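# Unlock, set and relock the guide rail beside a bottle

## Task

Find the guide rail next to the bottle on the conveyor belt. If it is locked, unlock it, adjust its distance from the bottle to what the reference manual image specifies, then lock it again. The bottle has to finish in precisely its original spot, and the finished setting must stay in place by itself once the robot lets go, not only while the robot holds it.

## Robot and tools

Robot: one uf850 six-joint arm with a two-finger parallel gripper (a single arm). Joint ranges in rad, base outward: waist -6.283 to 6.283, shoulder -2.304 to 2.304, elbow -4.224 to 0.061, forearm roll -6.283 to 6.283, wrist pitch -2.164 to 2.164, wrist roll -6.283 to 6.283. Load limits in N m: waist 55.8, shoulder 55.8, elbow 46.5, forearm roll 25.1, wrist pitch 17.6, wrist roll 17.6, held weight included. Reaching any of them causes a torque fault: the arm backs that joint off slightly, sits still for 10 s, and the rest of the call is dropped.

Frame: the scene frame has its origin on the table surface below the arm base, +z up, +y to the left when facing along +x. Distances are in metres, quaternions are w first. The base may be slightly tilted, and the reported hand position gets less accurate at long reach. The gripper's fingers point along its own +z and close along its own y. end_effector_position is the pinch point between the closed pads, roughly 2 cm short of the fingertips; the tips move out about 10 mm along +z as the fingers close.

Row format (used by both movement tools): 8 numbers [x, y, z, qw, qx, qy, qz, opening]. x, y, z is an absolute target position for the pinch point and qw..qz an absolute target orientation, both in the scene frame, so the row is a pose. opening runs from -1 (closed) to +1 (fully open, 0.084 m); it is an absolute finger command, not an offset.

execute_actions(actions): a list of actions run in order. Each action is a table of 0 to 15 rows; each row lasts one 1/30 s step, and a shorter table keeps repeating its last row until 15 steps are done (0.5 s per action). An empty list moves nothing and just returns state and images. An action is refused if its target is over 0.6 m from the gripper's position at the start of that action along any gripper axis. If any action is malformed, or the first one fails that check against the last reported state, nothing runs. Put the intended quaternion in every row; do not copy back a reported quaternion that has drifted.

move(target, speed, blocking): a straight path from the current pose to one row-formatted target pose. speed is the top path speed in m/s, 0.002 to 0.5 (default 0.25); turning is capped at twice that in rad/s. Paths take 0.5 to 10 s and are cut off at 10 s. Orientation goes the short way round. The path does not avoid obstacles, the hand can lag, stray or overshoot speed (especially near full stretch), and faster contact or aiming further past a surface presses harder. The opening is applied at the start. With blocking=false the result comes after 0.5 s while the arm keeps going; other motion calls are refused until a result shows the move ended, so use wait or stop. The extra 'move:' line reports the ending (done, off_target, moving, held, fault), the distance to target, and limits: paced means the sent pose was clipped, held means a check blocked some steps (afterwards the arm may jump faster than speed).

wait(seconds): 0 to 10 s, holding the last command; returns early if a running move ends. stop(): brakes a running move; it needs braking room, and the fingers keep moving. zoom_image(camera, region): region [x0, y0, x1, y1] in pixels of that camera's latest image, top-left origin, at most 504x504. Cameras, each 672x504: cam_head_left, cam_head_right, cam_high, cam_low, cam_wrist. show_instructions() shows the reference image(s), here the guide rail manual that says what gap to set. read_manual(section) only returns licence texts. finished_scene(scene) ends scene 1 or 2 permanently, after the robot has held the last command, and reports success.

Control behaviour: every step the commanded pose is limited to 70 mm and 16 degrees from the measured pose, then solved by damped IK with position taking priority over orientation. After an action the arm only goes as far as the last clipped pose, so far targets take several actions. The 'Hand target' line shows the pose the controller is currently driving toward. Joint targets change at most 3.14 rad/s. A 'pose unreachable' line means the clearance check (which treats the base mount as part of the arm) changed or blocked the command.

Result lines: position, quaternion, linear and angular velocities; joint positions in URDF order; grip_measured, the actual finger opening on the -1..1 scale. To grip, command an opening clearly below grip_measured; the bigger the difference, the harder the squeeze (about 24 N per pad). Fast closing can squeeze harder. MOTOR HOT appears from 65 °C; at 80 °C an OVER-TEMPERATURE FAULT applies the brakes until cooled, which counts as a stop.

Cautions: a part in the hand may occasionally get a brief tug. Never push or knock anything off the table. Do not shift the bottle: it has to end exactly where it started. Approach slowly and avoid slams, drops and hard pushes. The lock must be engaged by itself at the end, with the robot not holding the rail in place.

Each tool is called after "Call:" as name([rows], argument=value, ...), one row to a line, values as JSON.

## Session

Call:
execute_actions(actions=[])

Call:
show_instructions()

Scene clock: 0.00 s.
end_effector_position=(+0.1909, +0.3119, +0.2594) grip_measured=+1.00 end_effector_quat_wxyz=(+0.629, +0.763, -0.123, +0.085) end_effector_velocity=(+0.000, -0.000, -0.000) end_effector_angular_velocity=(-0.000, +0.001, +0.000)
Joint positions: [ 1.328 -0.916 -1.2   -0.308 -1.597  1.822  0.084]
Joint velocities: [-0.    -0.001 -0.    -0.     0.    -0.001  0.   ]
Motor temperatures (°C, as the motors report them): [21 19 21 23 22 26]
Hand target: +0.191, +0.312, +0.259; +0.629, +0.763, -0.123, +0.085
camera_calibration (this result's frames):
cam_wrist: T_world_to_cam=[[-0.277061, -0.167654, 0.946113, -0.111467], [-0.960787, 0.059846, -0.270753, 0.301497], [-0.0112282, -0.984028, -0.177661, 0.486769], [0, 0, 0, 1]] pos_world=[0.264256, 0.442263, 0.273571]

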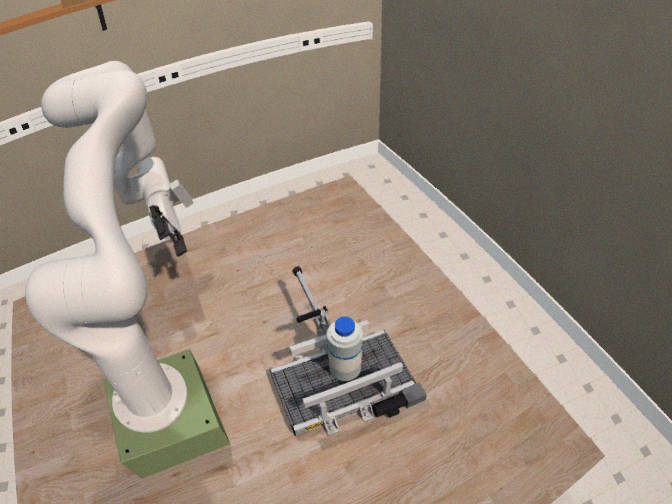

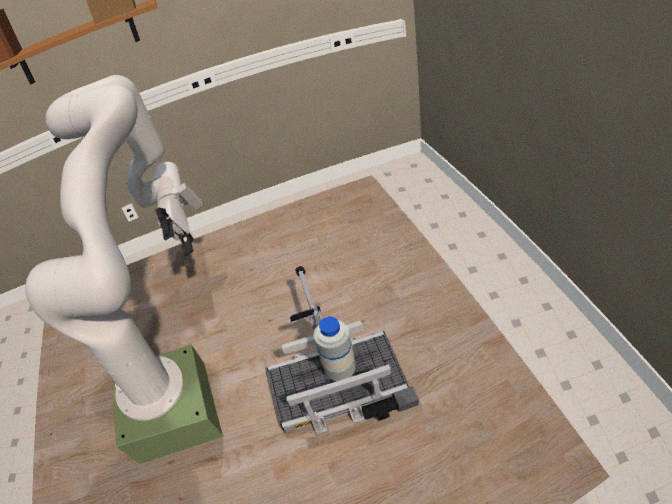

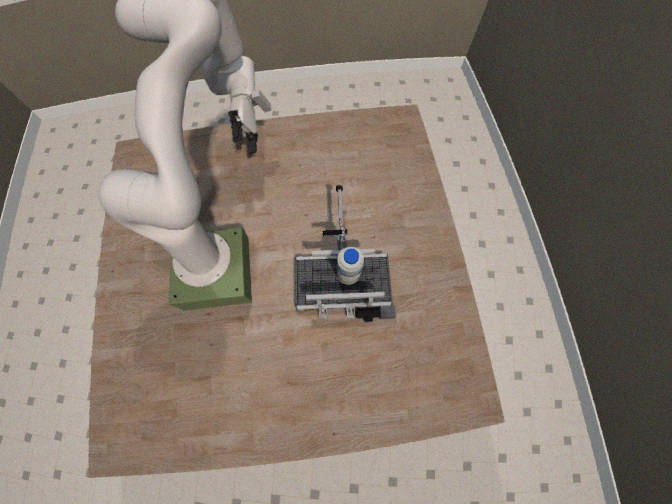

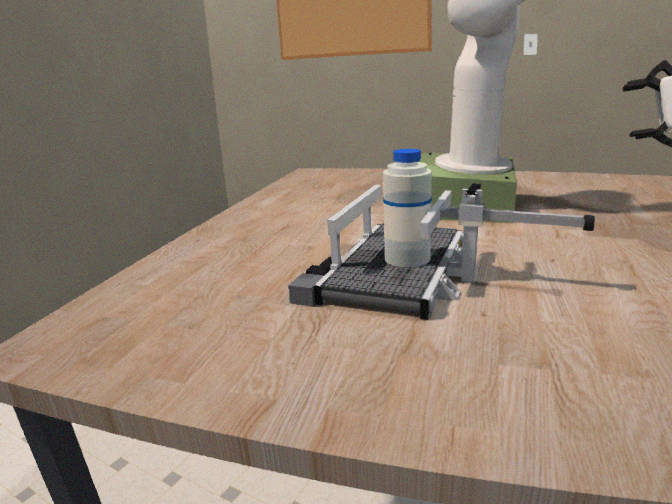

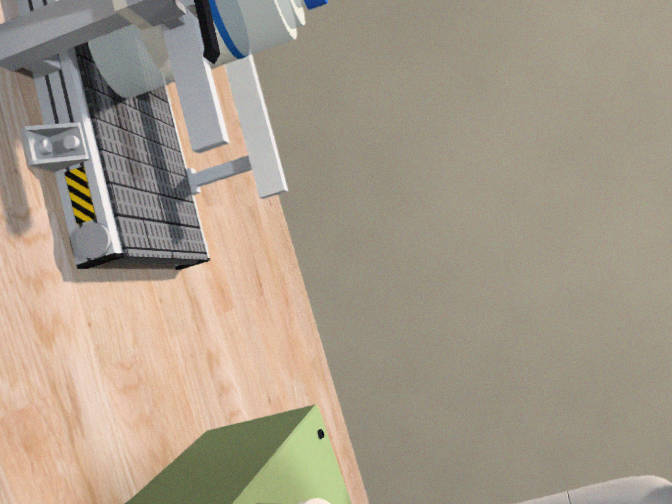

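Reference images for this scene: guide rail manual.

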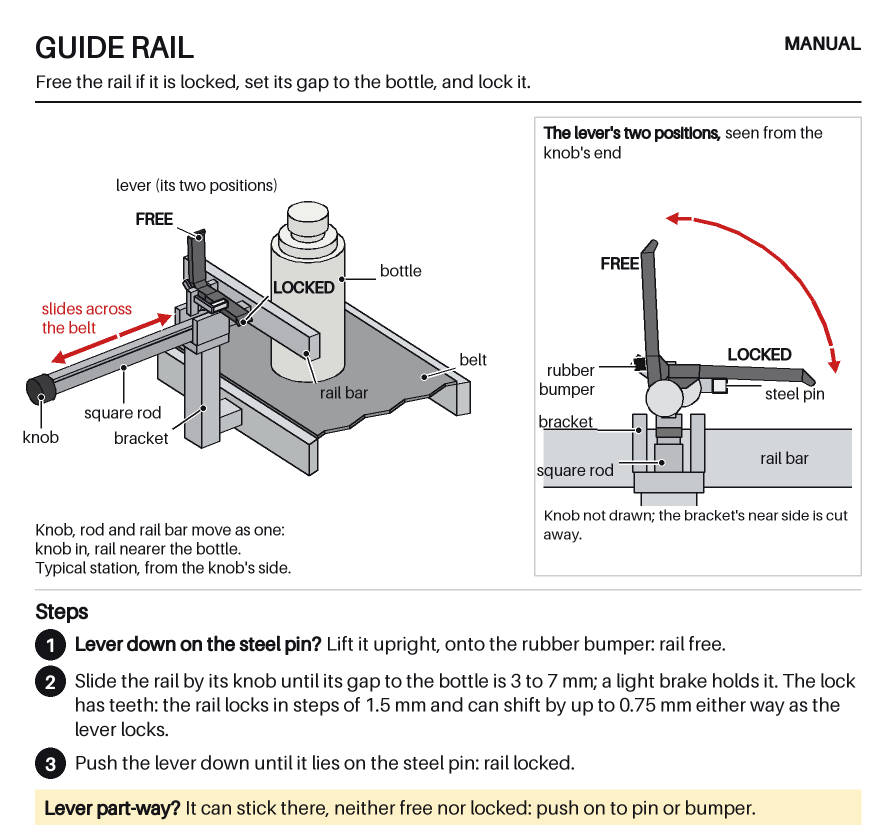

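Call:
zoom_image(camera="cam_high", region=[280,175,410,325])

Call:
zoom_image(camera="cam_low", region=[370,140,610,290])

Call:
zoom_image(camera="cam_head_left", region=[270,260,390,380])

Region (280, 175, 410, 325) of cam_high's 672x504 image, scaled by 3.360, with more detail than that image has; it fills the left 437 columns of this view, and the rest is white.

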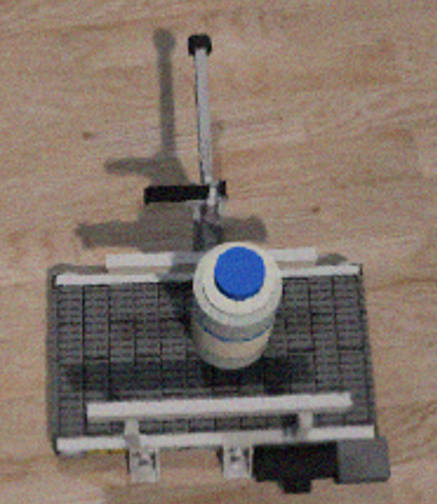

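Region (370, 140, 610, 290) of cam_low's 672x504 image, scaled by 2.100, with more detail than that image has; it fills the top 315 rows of this view, and the rest is white.

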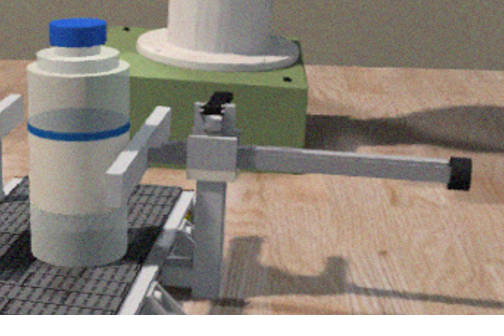

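Region (270, 260, 390, 380) of cam_head_left's 672x504 image, scaled by 4.200, with more detail than that image has.

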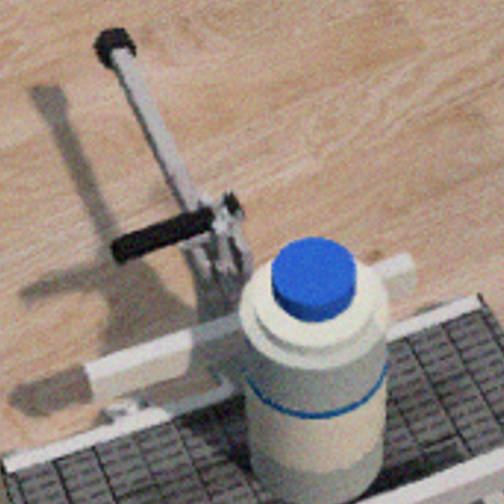

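Call:
move(target=[0.418,0.10,0.136,0.5,0.866,0,0,-1], speed=0.35)

Call:
zoom_image(camera="cam_low", region=[400,130,560,250])

Scene clock: 14.10 s.
end_effector_position=(+0.4182, +0.0997, +0.1364) grip_measured=-1.00 end_effector_quat_wxyz=(+0.501, +0.866, -0.000, +0.001) end_effector_velocity=(+0.001, -0.001, -0.001) end_effector_angular_velocity=(+0.000, +0.000, -0.001)
Joint positions: [ 0.728 -0.946 -1.052 -0.913 -1.064  1.528  0.   ]
Joint velocities: [-0.004 -0.003 -0.002 -0.003  0.001 -0.     0.   ]
Motor temperatures (°C, as the motors report them): [21 19 21 23 22 26]
Hand target: +0.418, +0.099, +0.136; +0.501, +0.866, -0.000, +0.001
Off the commanded pose: 0.001 m, 0 deg.
move: done; limits=paced
camera_calibration (this result's frames):
cam_wrist: T_world_to_cam=[[0.0162269, -0.487614, 0.872909, -0.0484787], [-0.999652, -0.0260532, 0.00402949, 0.486651], [0.0207772, -0.872671, -0.487867, 0.276449], [0, 0, 0, 1]] pos_world=[0.481524, 0.230289, 0.175227]

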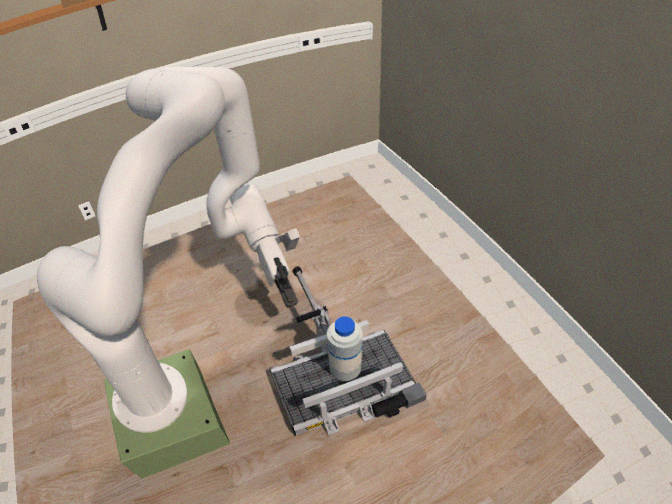

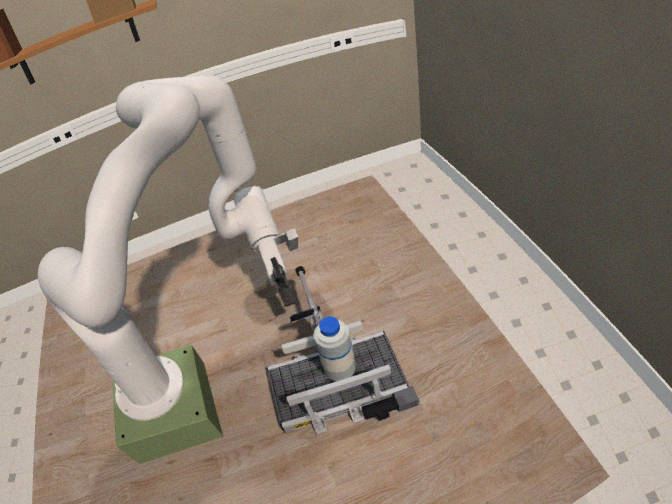

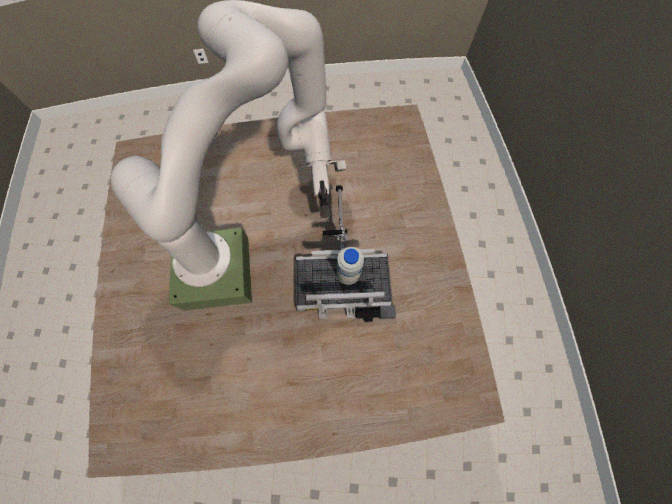

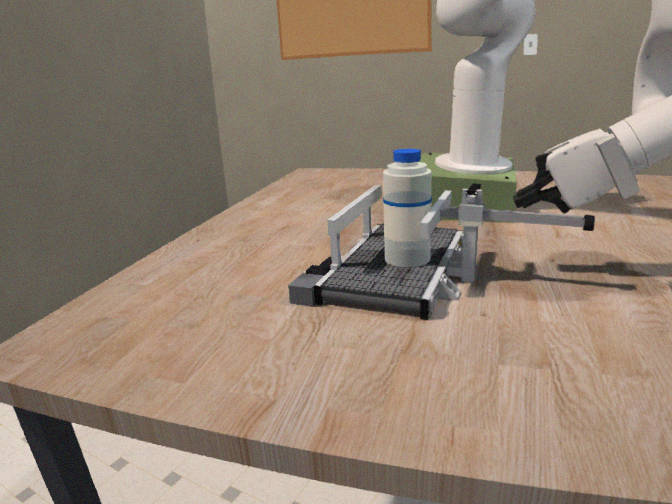

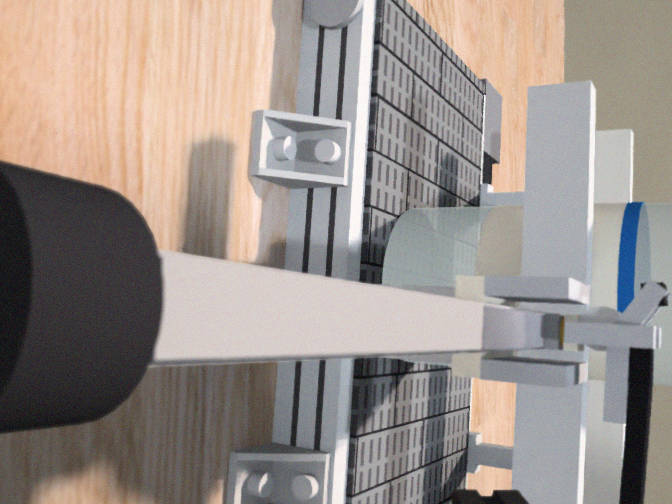

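Region (400, 130, 560, 250) of cam_low's 672x504 image, scaled by 3.150, with more detail than that image has; it fills the top 378 rows of this view, and the rest is white.

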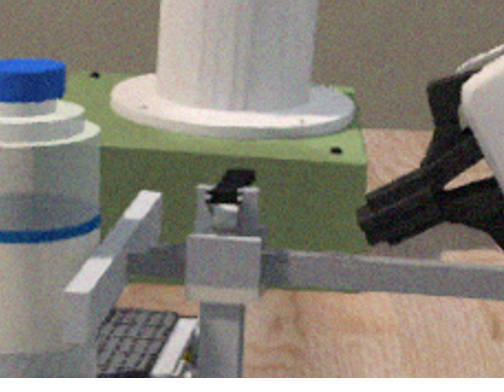

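Call:
move(target=[0.406,0.042,0.134,0.5,0.866,0,0,-1], speed=0.08)

Call:
zoom_image(camera="cam_low", region=[400,130,560,250])

Call:
zoom_image(camera="cam_high", region=[290,180,390,270])

Scene clock: 20.23 s.
end_effector_position=(+0.4059, +0.0422, +0.1339) grip_measured=-1.00 end_effector_quat_wxyz=(+0.500, +0.866, -0.000, +0.000) end_effector_velocity=(-0.001, -0.002, -0.000) end_effector_angular_velocity=(-0.000, -0.001, -0.001)
Joint positions: [ 0.644 -0.916 -0.938 -1.033 -1.011  1.602  0.   ]
Joint velocities: [-0.003  0.001  0.003 -0.004  0.001  0.004  0.   ]
Motor temperatures (°C, as the motors report them): [21 19 21 23 22 26]
Hand target: +0.406, +0.042, +0.134; +0.500, +0.866, -0.000, +0.000
Off the commanded pose: 0.000 m, 0 deg.
move: done
camera_calibration (this result's frames):
cam_wrist: T_world_to_cam=[[0.0177843, -0.488655, 0.872296, -0.0746729], [-0.999671, -0.0248022, 0.00648722, 0.472499], [0.0184648, -0.872124, -0.488936, 0.226398], [0, 0, 0, 1]] pos_world=[0.469492, 0.172677, 0.172766]

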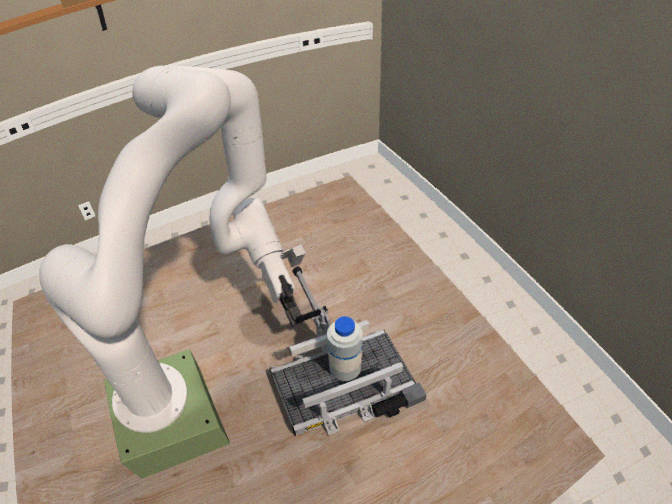

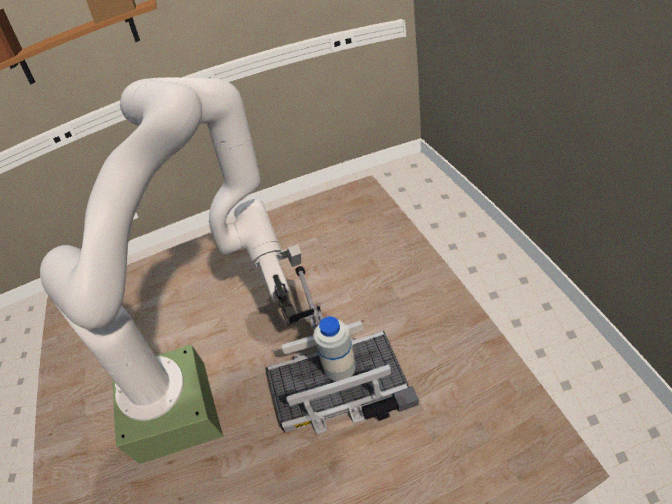

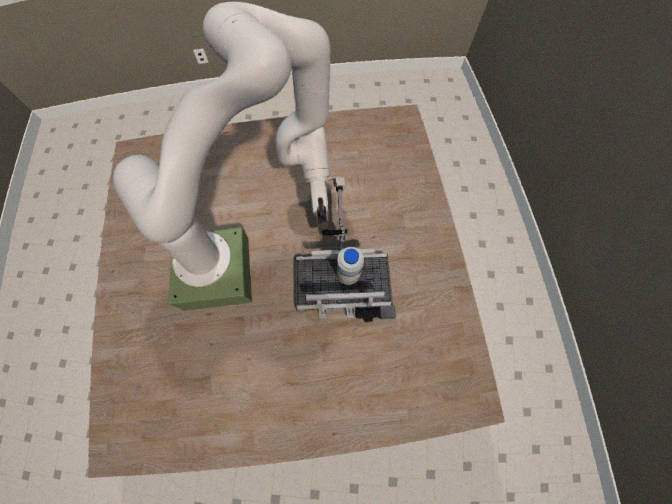

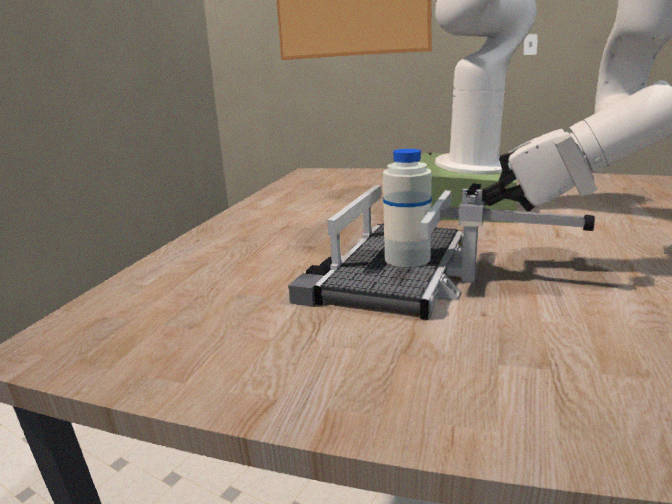

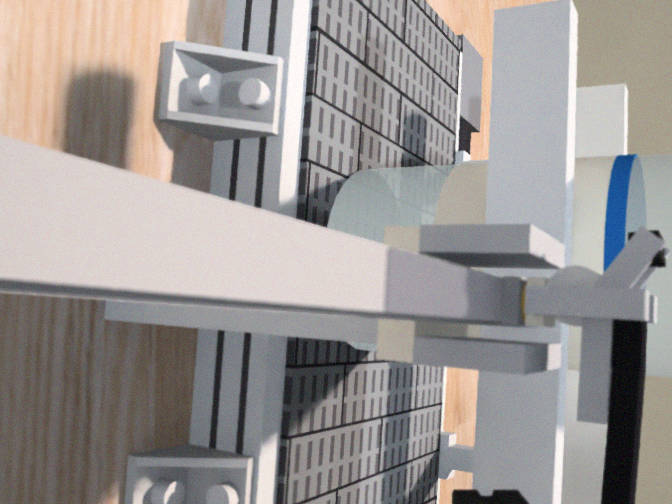

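Region (400, 130, 560, 250) of cam_low's 672x504 image, scaled by 3.150, with more detail than that image has; it fills the top 378 rows of this view, and the rest is white.

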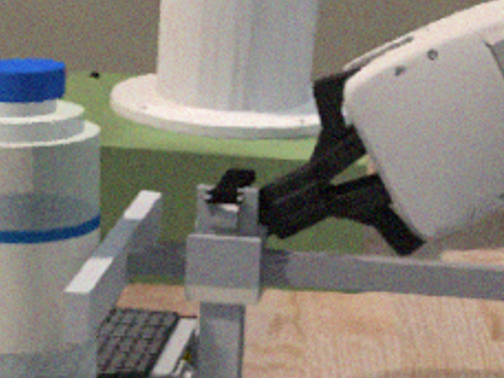

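Region (290, 180, 390, 270) of cam_high's 672x504 image, scaled by 5.040, with more detail than that image has; it fills the top 454 rows of this view, and the rest is white.

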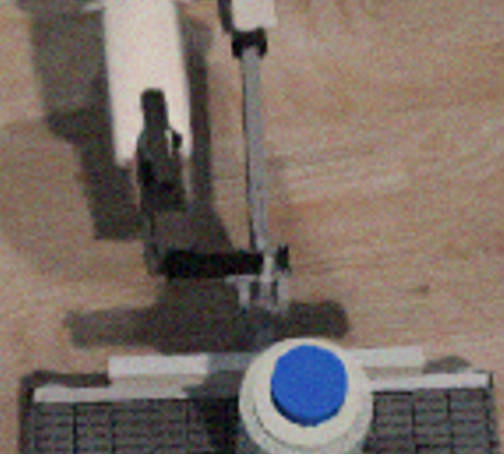

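Call:
move(target=[0.408,0.027,0.134,0.5,0.866,0,0,-1], speed=0.06)

Call:
move(target=[0.414,0.023,0.165,0.5,0.866,0,0,-1], speed=0.05)

Call:
move(target=[0.441,0.021,0.18,0.5,0.866,0,0,-1], speed=0.05)

Scene clock: 29.77 s.
end_effector_position=(+0.4080, +0.0274, +0.1337) grip_measured=-1.00 end_effector_quat_wxyz=(+0.499, +0.866, -0.000, +0.000) end_effector_velocity=(+0.001, -0.002, +0.000) end_effector_angular_velocity=(+0.000, -0.001, -0.000)
Joint positions: [ 0.614 -0.912 -0.922 -1.07  -1.003  1.613  0.   ]
Joint velocities: [-0.004  0.001  0.002 -0.005  0.     0.002  0.   ]
Motor temperatures (°C, as the motors report them): [21 19 21 23 22 26]
Hand target: +0.408, +0.027, +0.134; +0.500, +0.866, -0.000, +0.000
Off the commanded pose: 0.001 m, 0 deg.
move: done
camera_calibration (this result's frames):
cam_wrist: T_world_to_cam=[[0.0179759, -0.490069, 0.871498, -0.0816259], [-0.999664, -0.0250846, 0.00651369, 0.47419], [0.018669, -0.871322, -0.490356, 0.213481], [0, 0, 0, 1]] pos_world=[0.471513, 0.157904, 0.17273]

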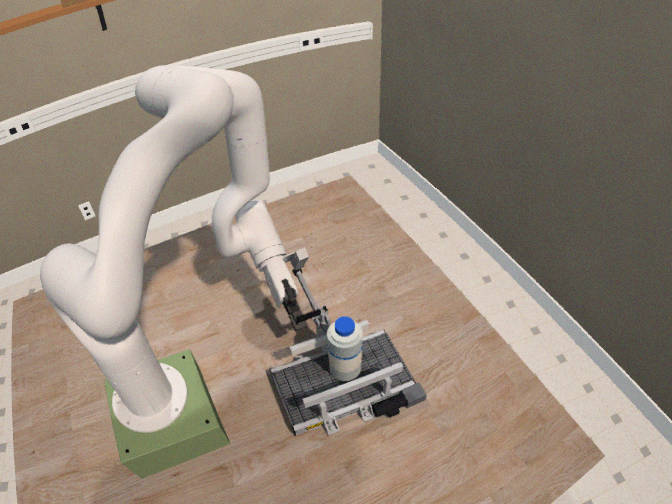

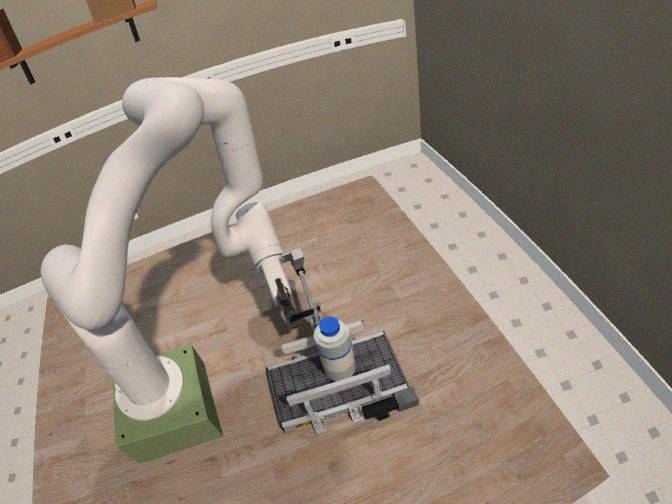

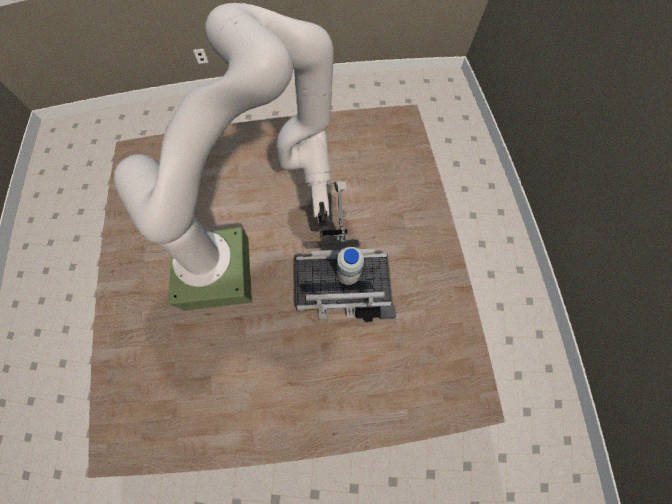

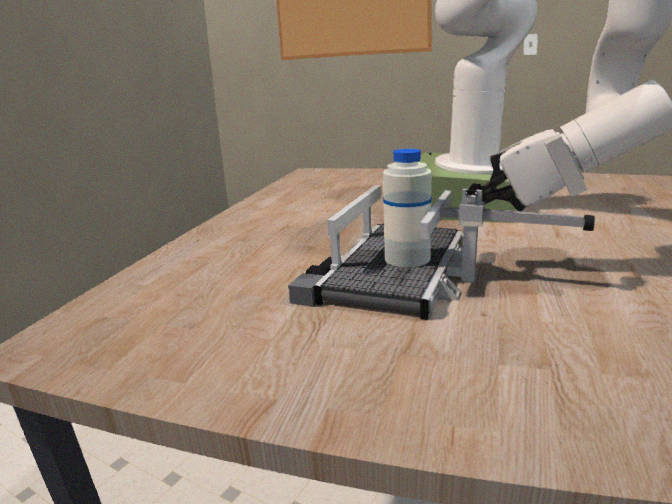

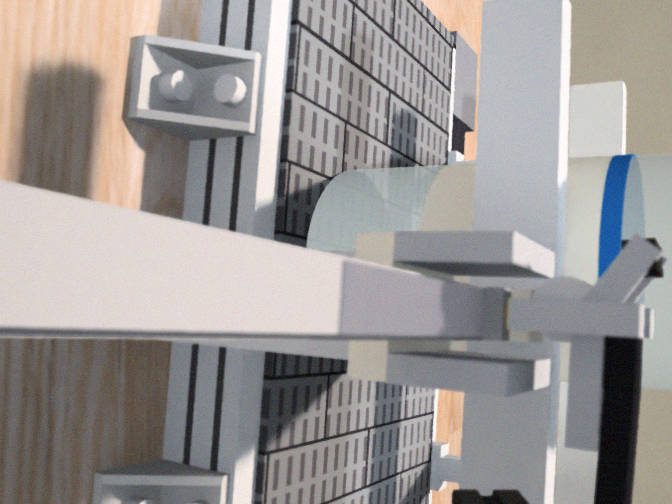

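Scene clock: 30.77 s.
end_effector_position=(+0.4139, +0.0228, +0.1649) grip_measured=-1.00 end_effector_quat_wxyz=(+0.500, +0.866, +0.000, +0.000) end_effector_velocity=(+0.001, +0.001, +0.001) end_effector_angular_velocity=(+0.006, +0.000, +0.001)
Joint positions: [ 0.598 -0.835 -0.893 -1.059 -1.028  1.563  0.   ]
Joint velocities: [-0.001  0.005  0.001  0.     0.004 -0.004  0.   ]
Motor temperatures (°C, as the motors report them): [21 19 21 23 22 26]
Hand target: +0.414, +0.023, +0.165; +0.500, +0.866, +0.000, +0.000
Off the commanded pose: 0.000 m, 0 deg.
move: done
camera_calibration (this result's frames):
cam_wrist: T_world_to_cam=[[0.018124, -0.488265, 0.872507, -0.111496], [-0.999662, -0.0251113, 0.0067128, 0.479704], [0.0186322, -0.872334, -0.488555, 0.224406], [0, 0, 0, 1]] pos_world=[0.477381, 0.153363, 0.203696]

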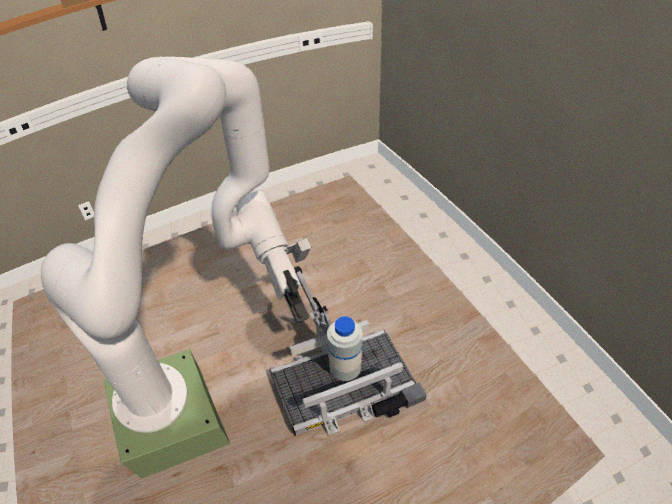

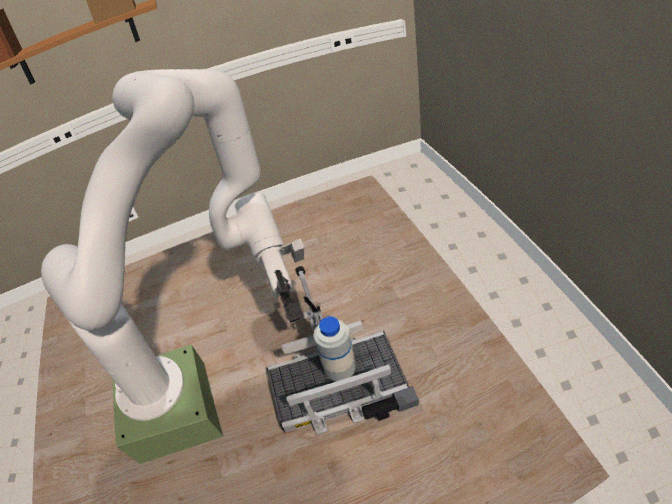

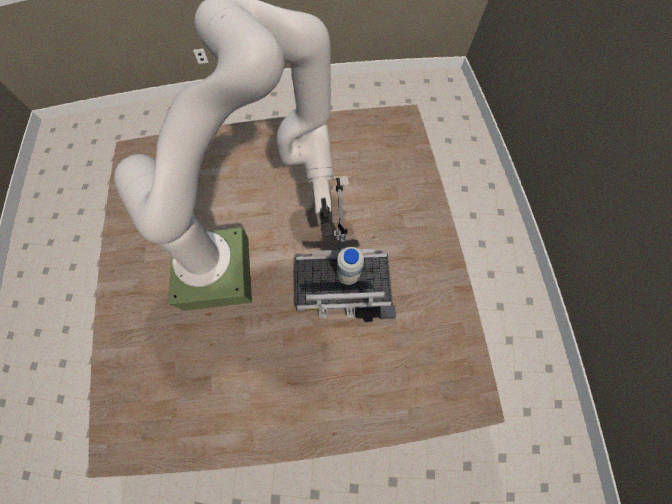

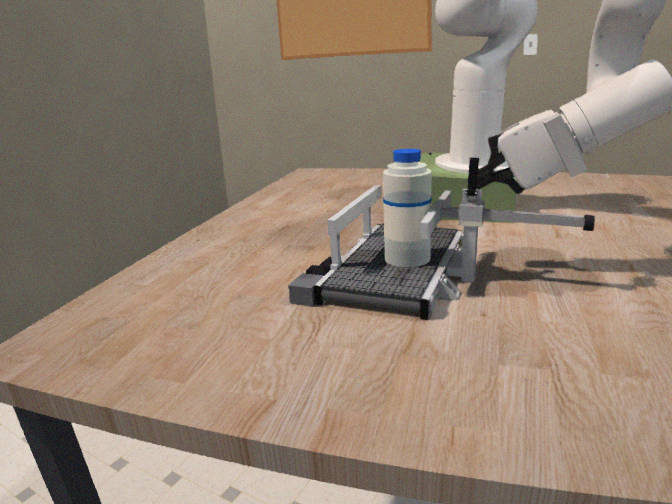

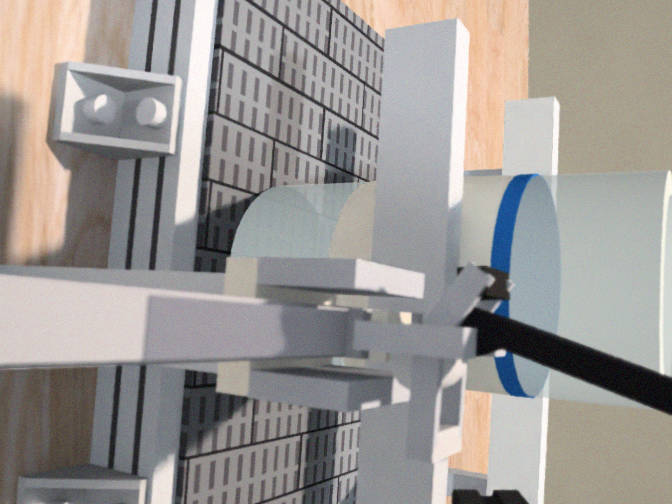

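Scene clock: 31.80 s.
end_effector_position=(+0.4408, +0.0209, +0.1800) grip_measured=-1.00 end_effector_quat_wxyz=(+0.500, +0.866, +0.000, +0.000) end_effector_velocity=(+0.002, -0.000, +0.001) end_effector_angular_velocity=(+0.000, -0.000, +0.000)
Joint positions: [ 0.567 -0.82  -0.941 -1.057 -1.056  1.498  0.   ]
Joint velocities: [-0.002  0.001 -0.003  0.    -0.002 -0.004  0.   ]
Motor temperatures (°C, as the motors report them): [21 19 21 23 22 26]
Hand target: +0.441, +0.021, +0.180; +0.500, +0.866, +0.000, +0.000
Off the commanded pose: 0.000 m, 0 deg.
move: done
camera_calibration (this result's frames):
cam_wrist: T_world_to_cam=[[0.0181536, -0.488927, 0.872136, -0.126008], [-0.999659, -0.0252708, 0.00664095, 0.506525], [0.0187926, -0.871958, -0.489219, 0.229609], [0, 0, 0, 1]] pos_world=[0.504325, 0.151401, 0.218862]

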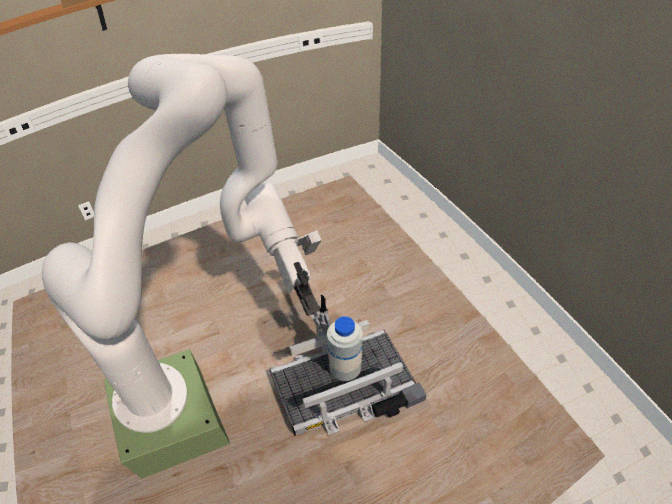

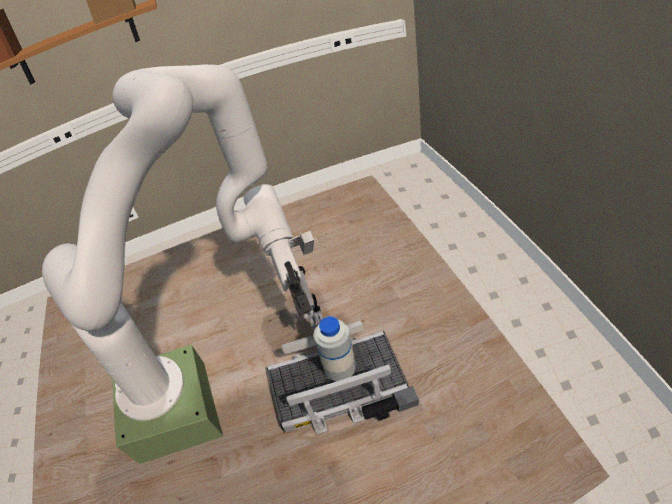

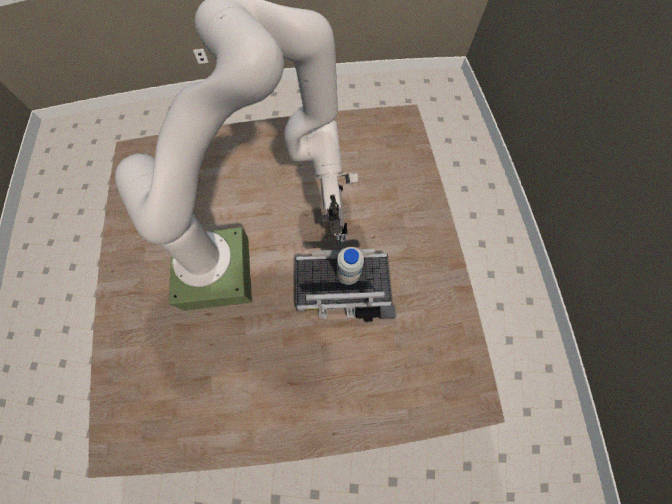

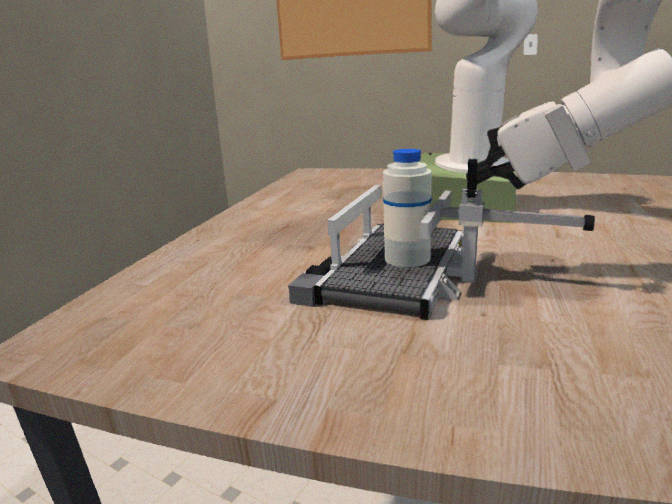

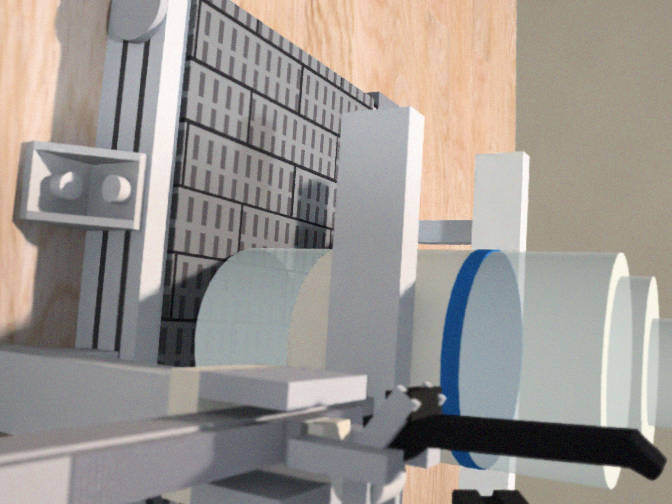

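Call:
move(target=[0.41,0.0,0.3,0.2,0.98,0,0,-1], speed=0.35)

Call:
move(target=[0.40,-0.085,0.3,0,1,0,0,-1], speed=0.35)

Scene clock: 45.27 s.
end_effector_position=(+0.4107, +0.0000, +0.3007) grip_measured=-1.00 end_effector_quat_wxyz=(+0.201, +0.980, +0.001, +0.003) end_effector_velocity=(-0.001, -0.001, +0.001) end_effector_angular_velocity=(+0.009, +0.010, -0.003)
Joint positions: [ 0.283 -0.174 -0.655 -0.661 -0.61   0.771  0.   ]
Joint velocities: [-0.007  0.001 -0.004  0.026 -0.003 -0.031  0.   ]
Motor temperatures (°C, as the motors report them): [21 19 21 23 22 26]
Hand target: +0.411, -0.000, +0.301; +0.201, +0.980, +0.001, +0.002
Off the commanded pose: 0.001 m, 0 deg.
move: done
camera_calibration (this result's frames):
cam_wrist: T_world_to_cam=[[0.0185406, -0.913901, 0.405513, -0.100747], [-0.999545, -0.0265987, -0.0142447, 0.481266], [0.0238044, -0.405064, -0.913978, 0.396697], [0, 0, 0, 1]] pos_world=[0.473471, 0.0814158, 0.410282]

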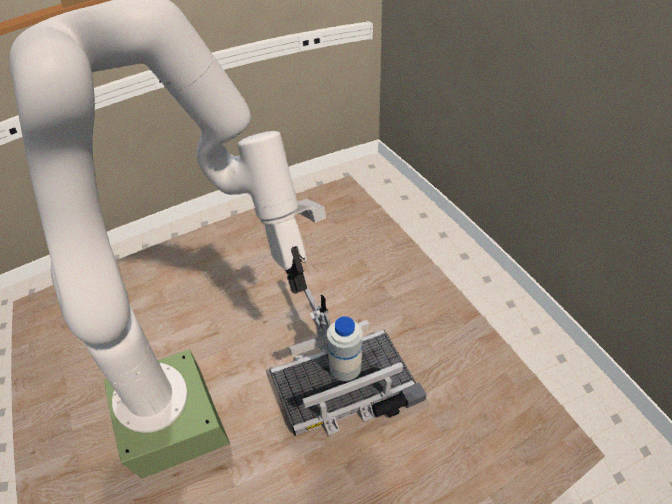

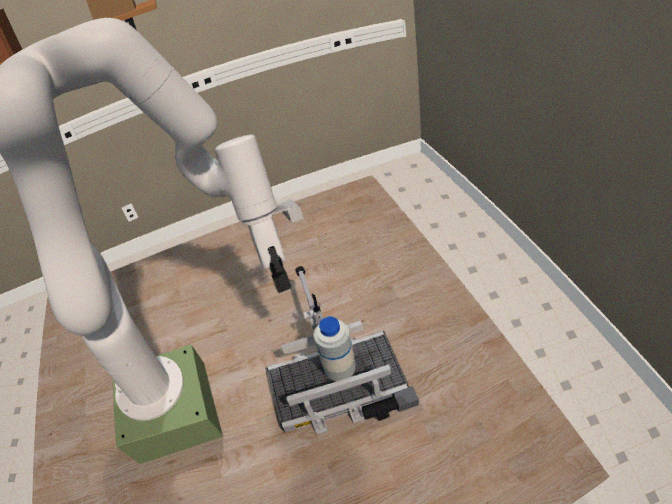

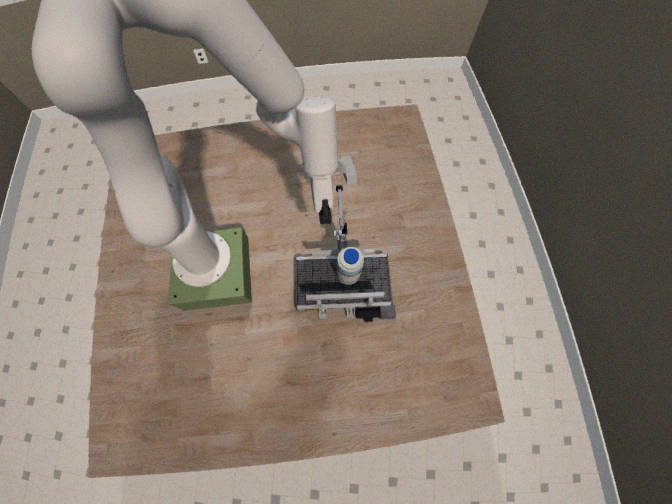

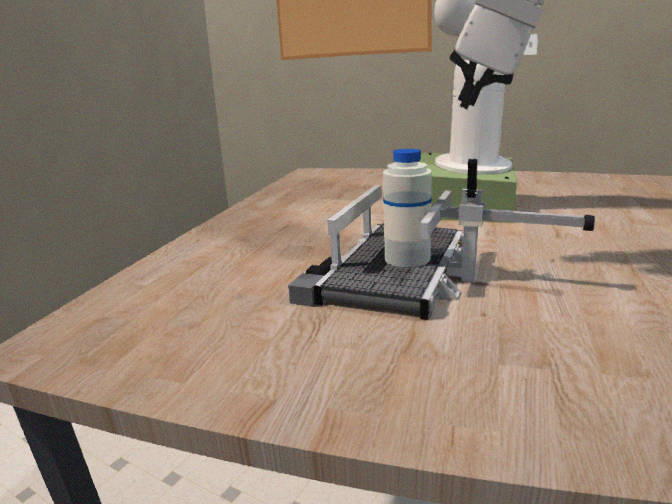

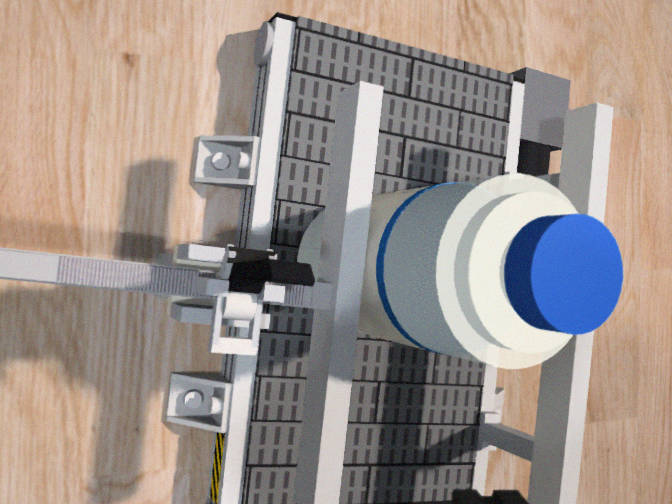

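Scene clock: 46.80 s.
end_effector_position=(+0.4003, -0.0863, +0.3004) grip_measured=-1.00 end_effector_quat_wxyz=(+0.003, +1.000, -0.000, +0.001) end_effector_velocity=(-0.000, -0.001, -0.000) end_effector_angular_velocity=(+0.012, +0.001, +0.002)
Joint positions: [-0.181 -0.145 -0.653  0.114 -0.476 -0.371  0.   ]
Joint velocities: [-0.009 -0.002 -0.002  0.025 -0.006 -0.033  0.   ]
Motor temperatures (°C, as the motors report them): [21 19 21 23 22 26]
Hand target: +0.400, -0.086, +0.300; +0.003, +1.000, -0.000, +0.001
Off the commanded pose: 0.001 m, 0 deg.
move: done
camera_calibration (this result's frames):
cam_wrist: T_world_to_cam=[[0.0173577, -0.999659, 0.0194912, -0.0703331], [-0.999628, -0.0177606, -0.0206903, 0.471325], [0.0210294, -0.0191248, -0.999596, 0.421873], [0, 0, 0, 1]] pos_world=[0.463499, -0.05387, 0.432825]

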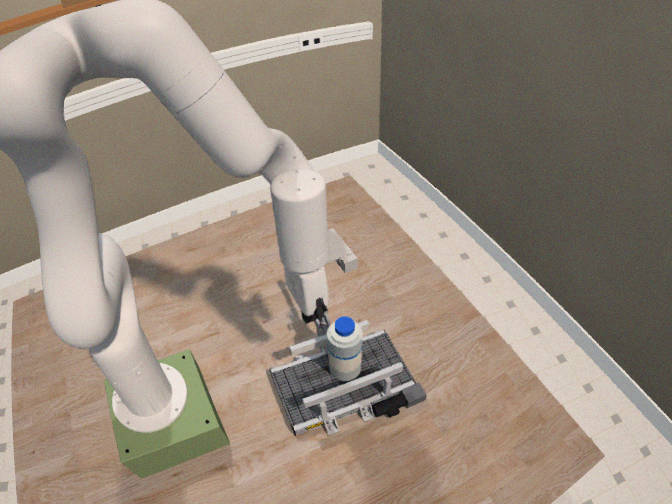

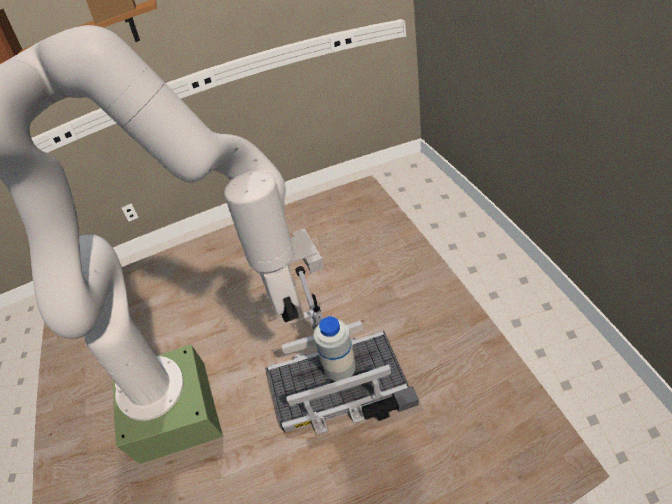

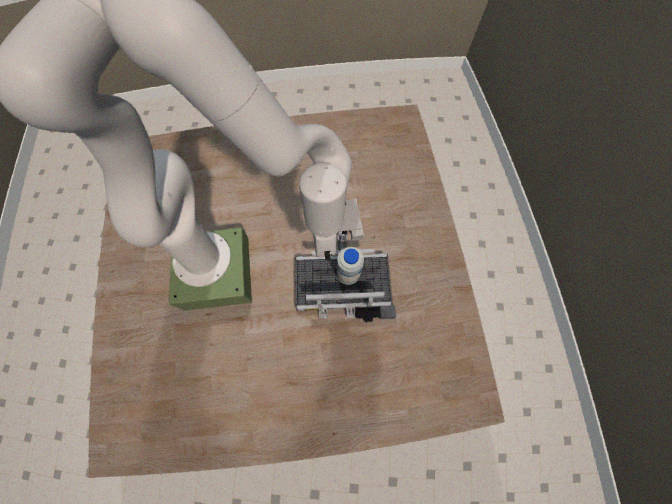

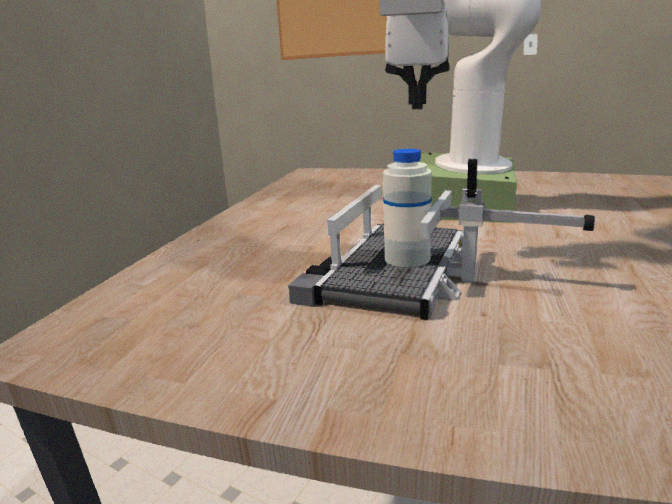

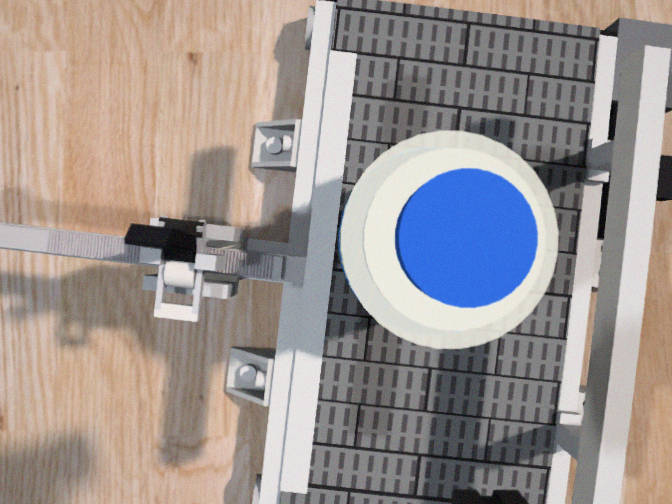

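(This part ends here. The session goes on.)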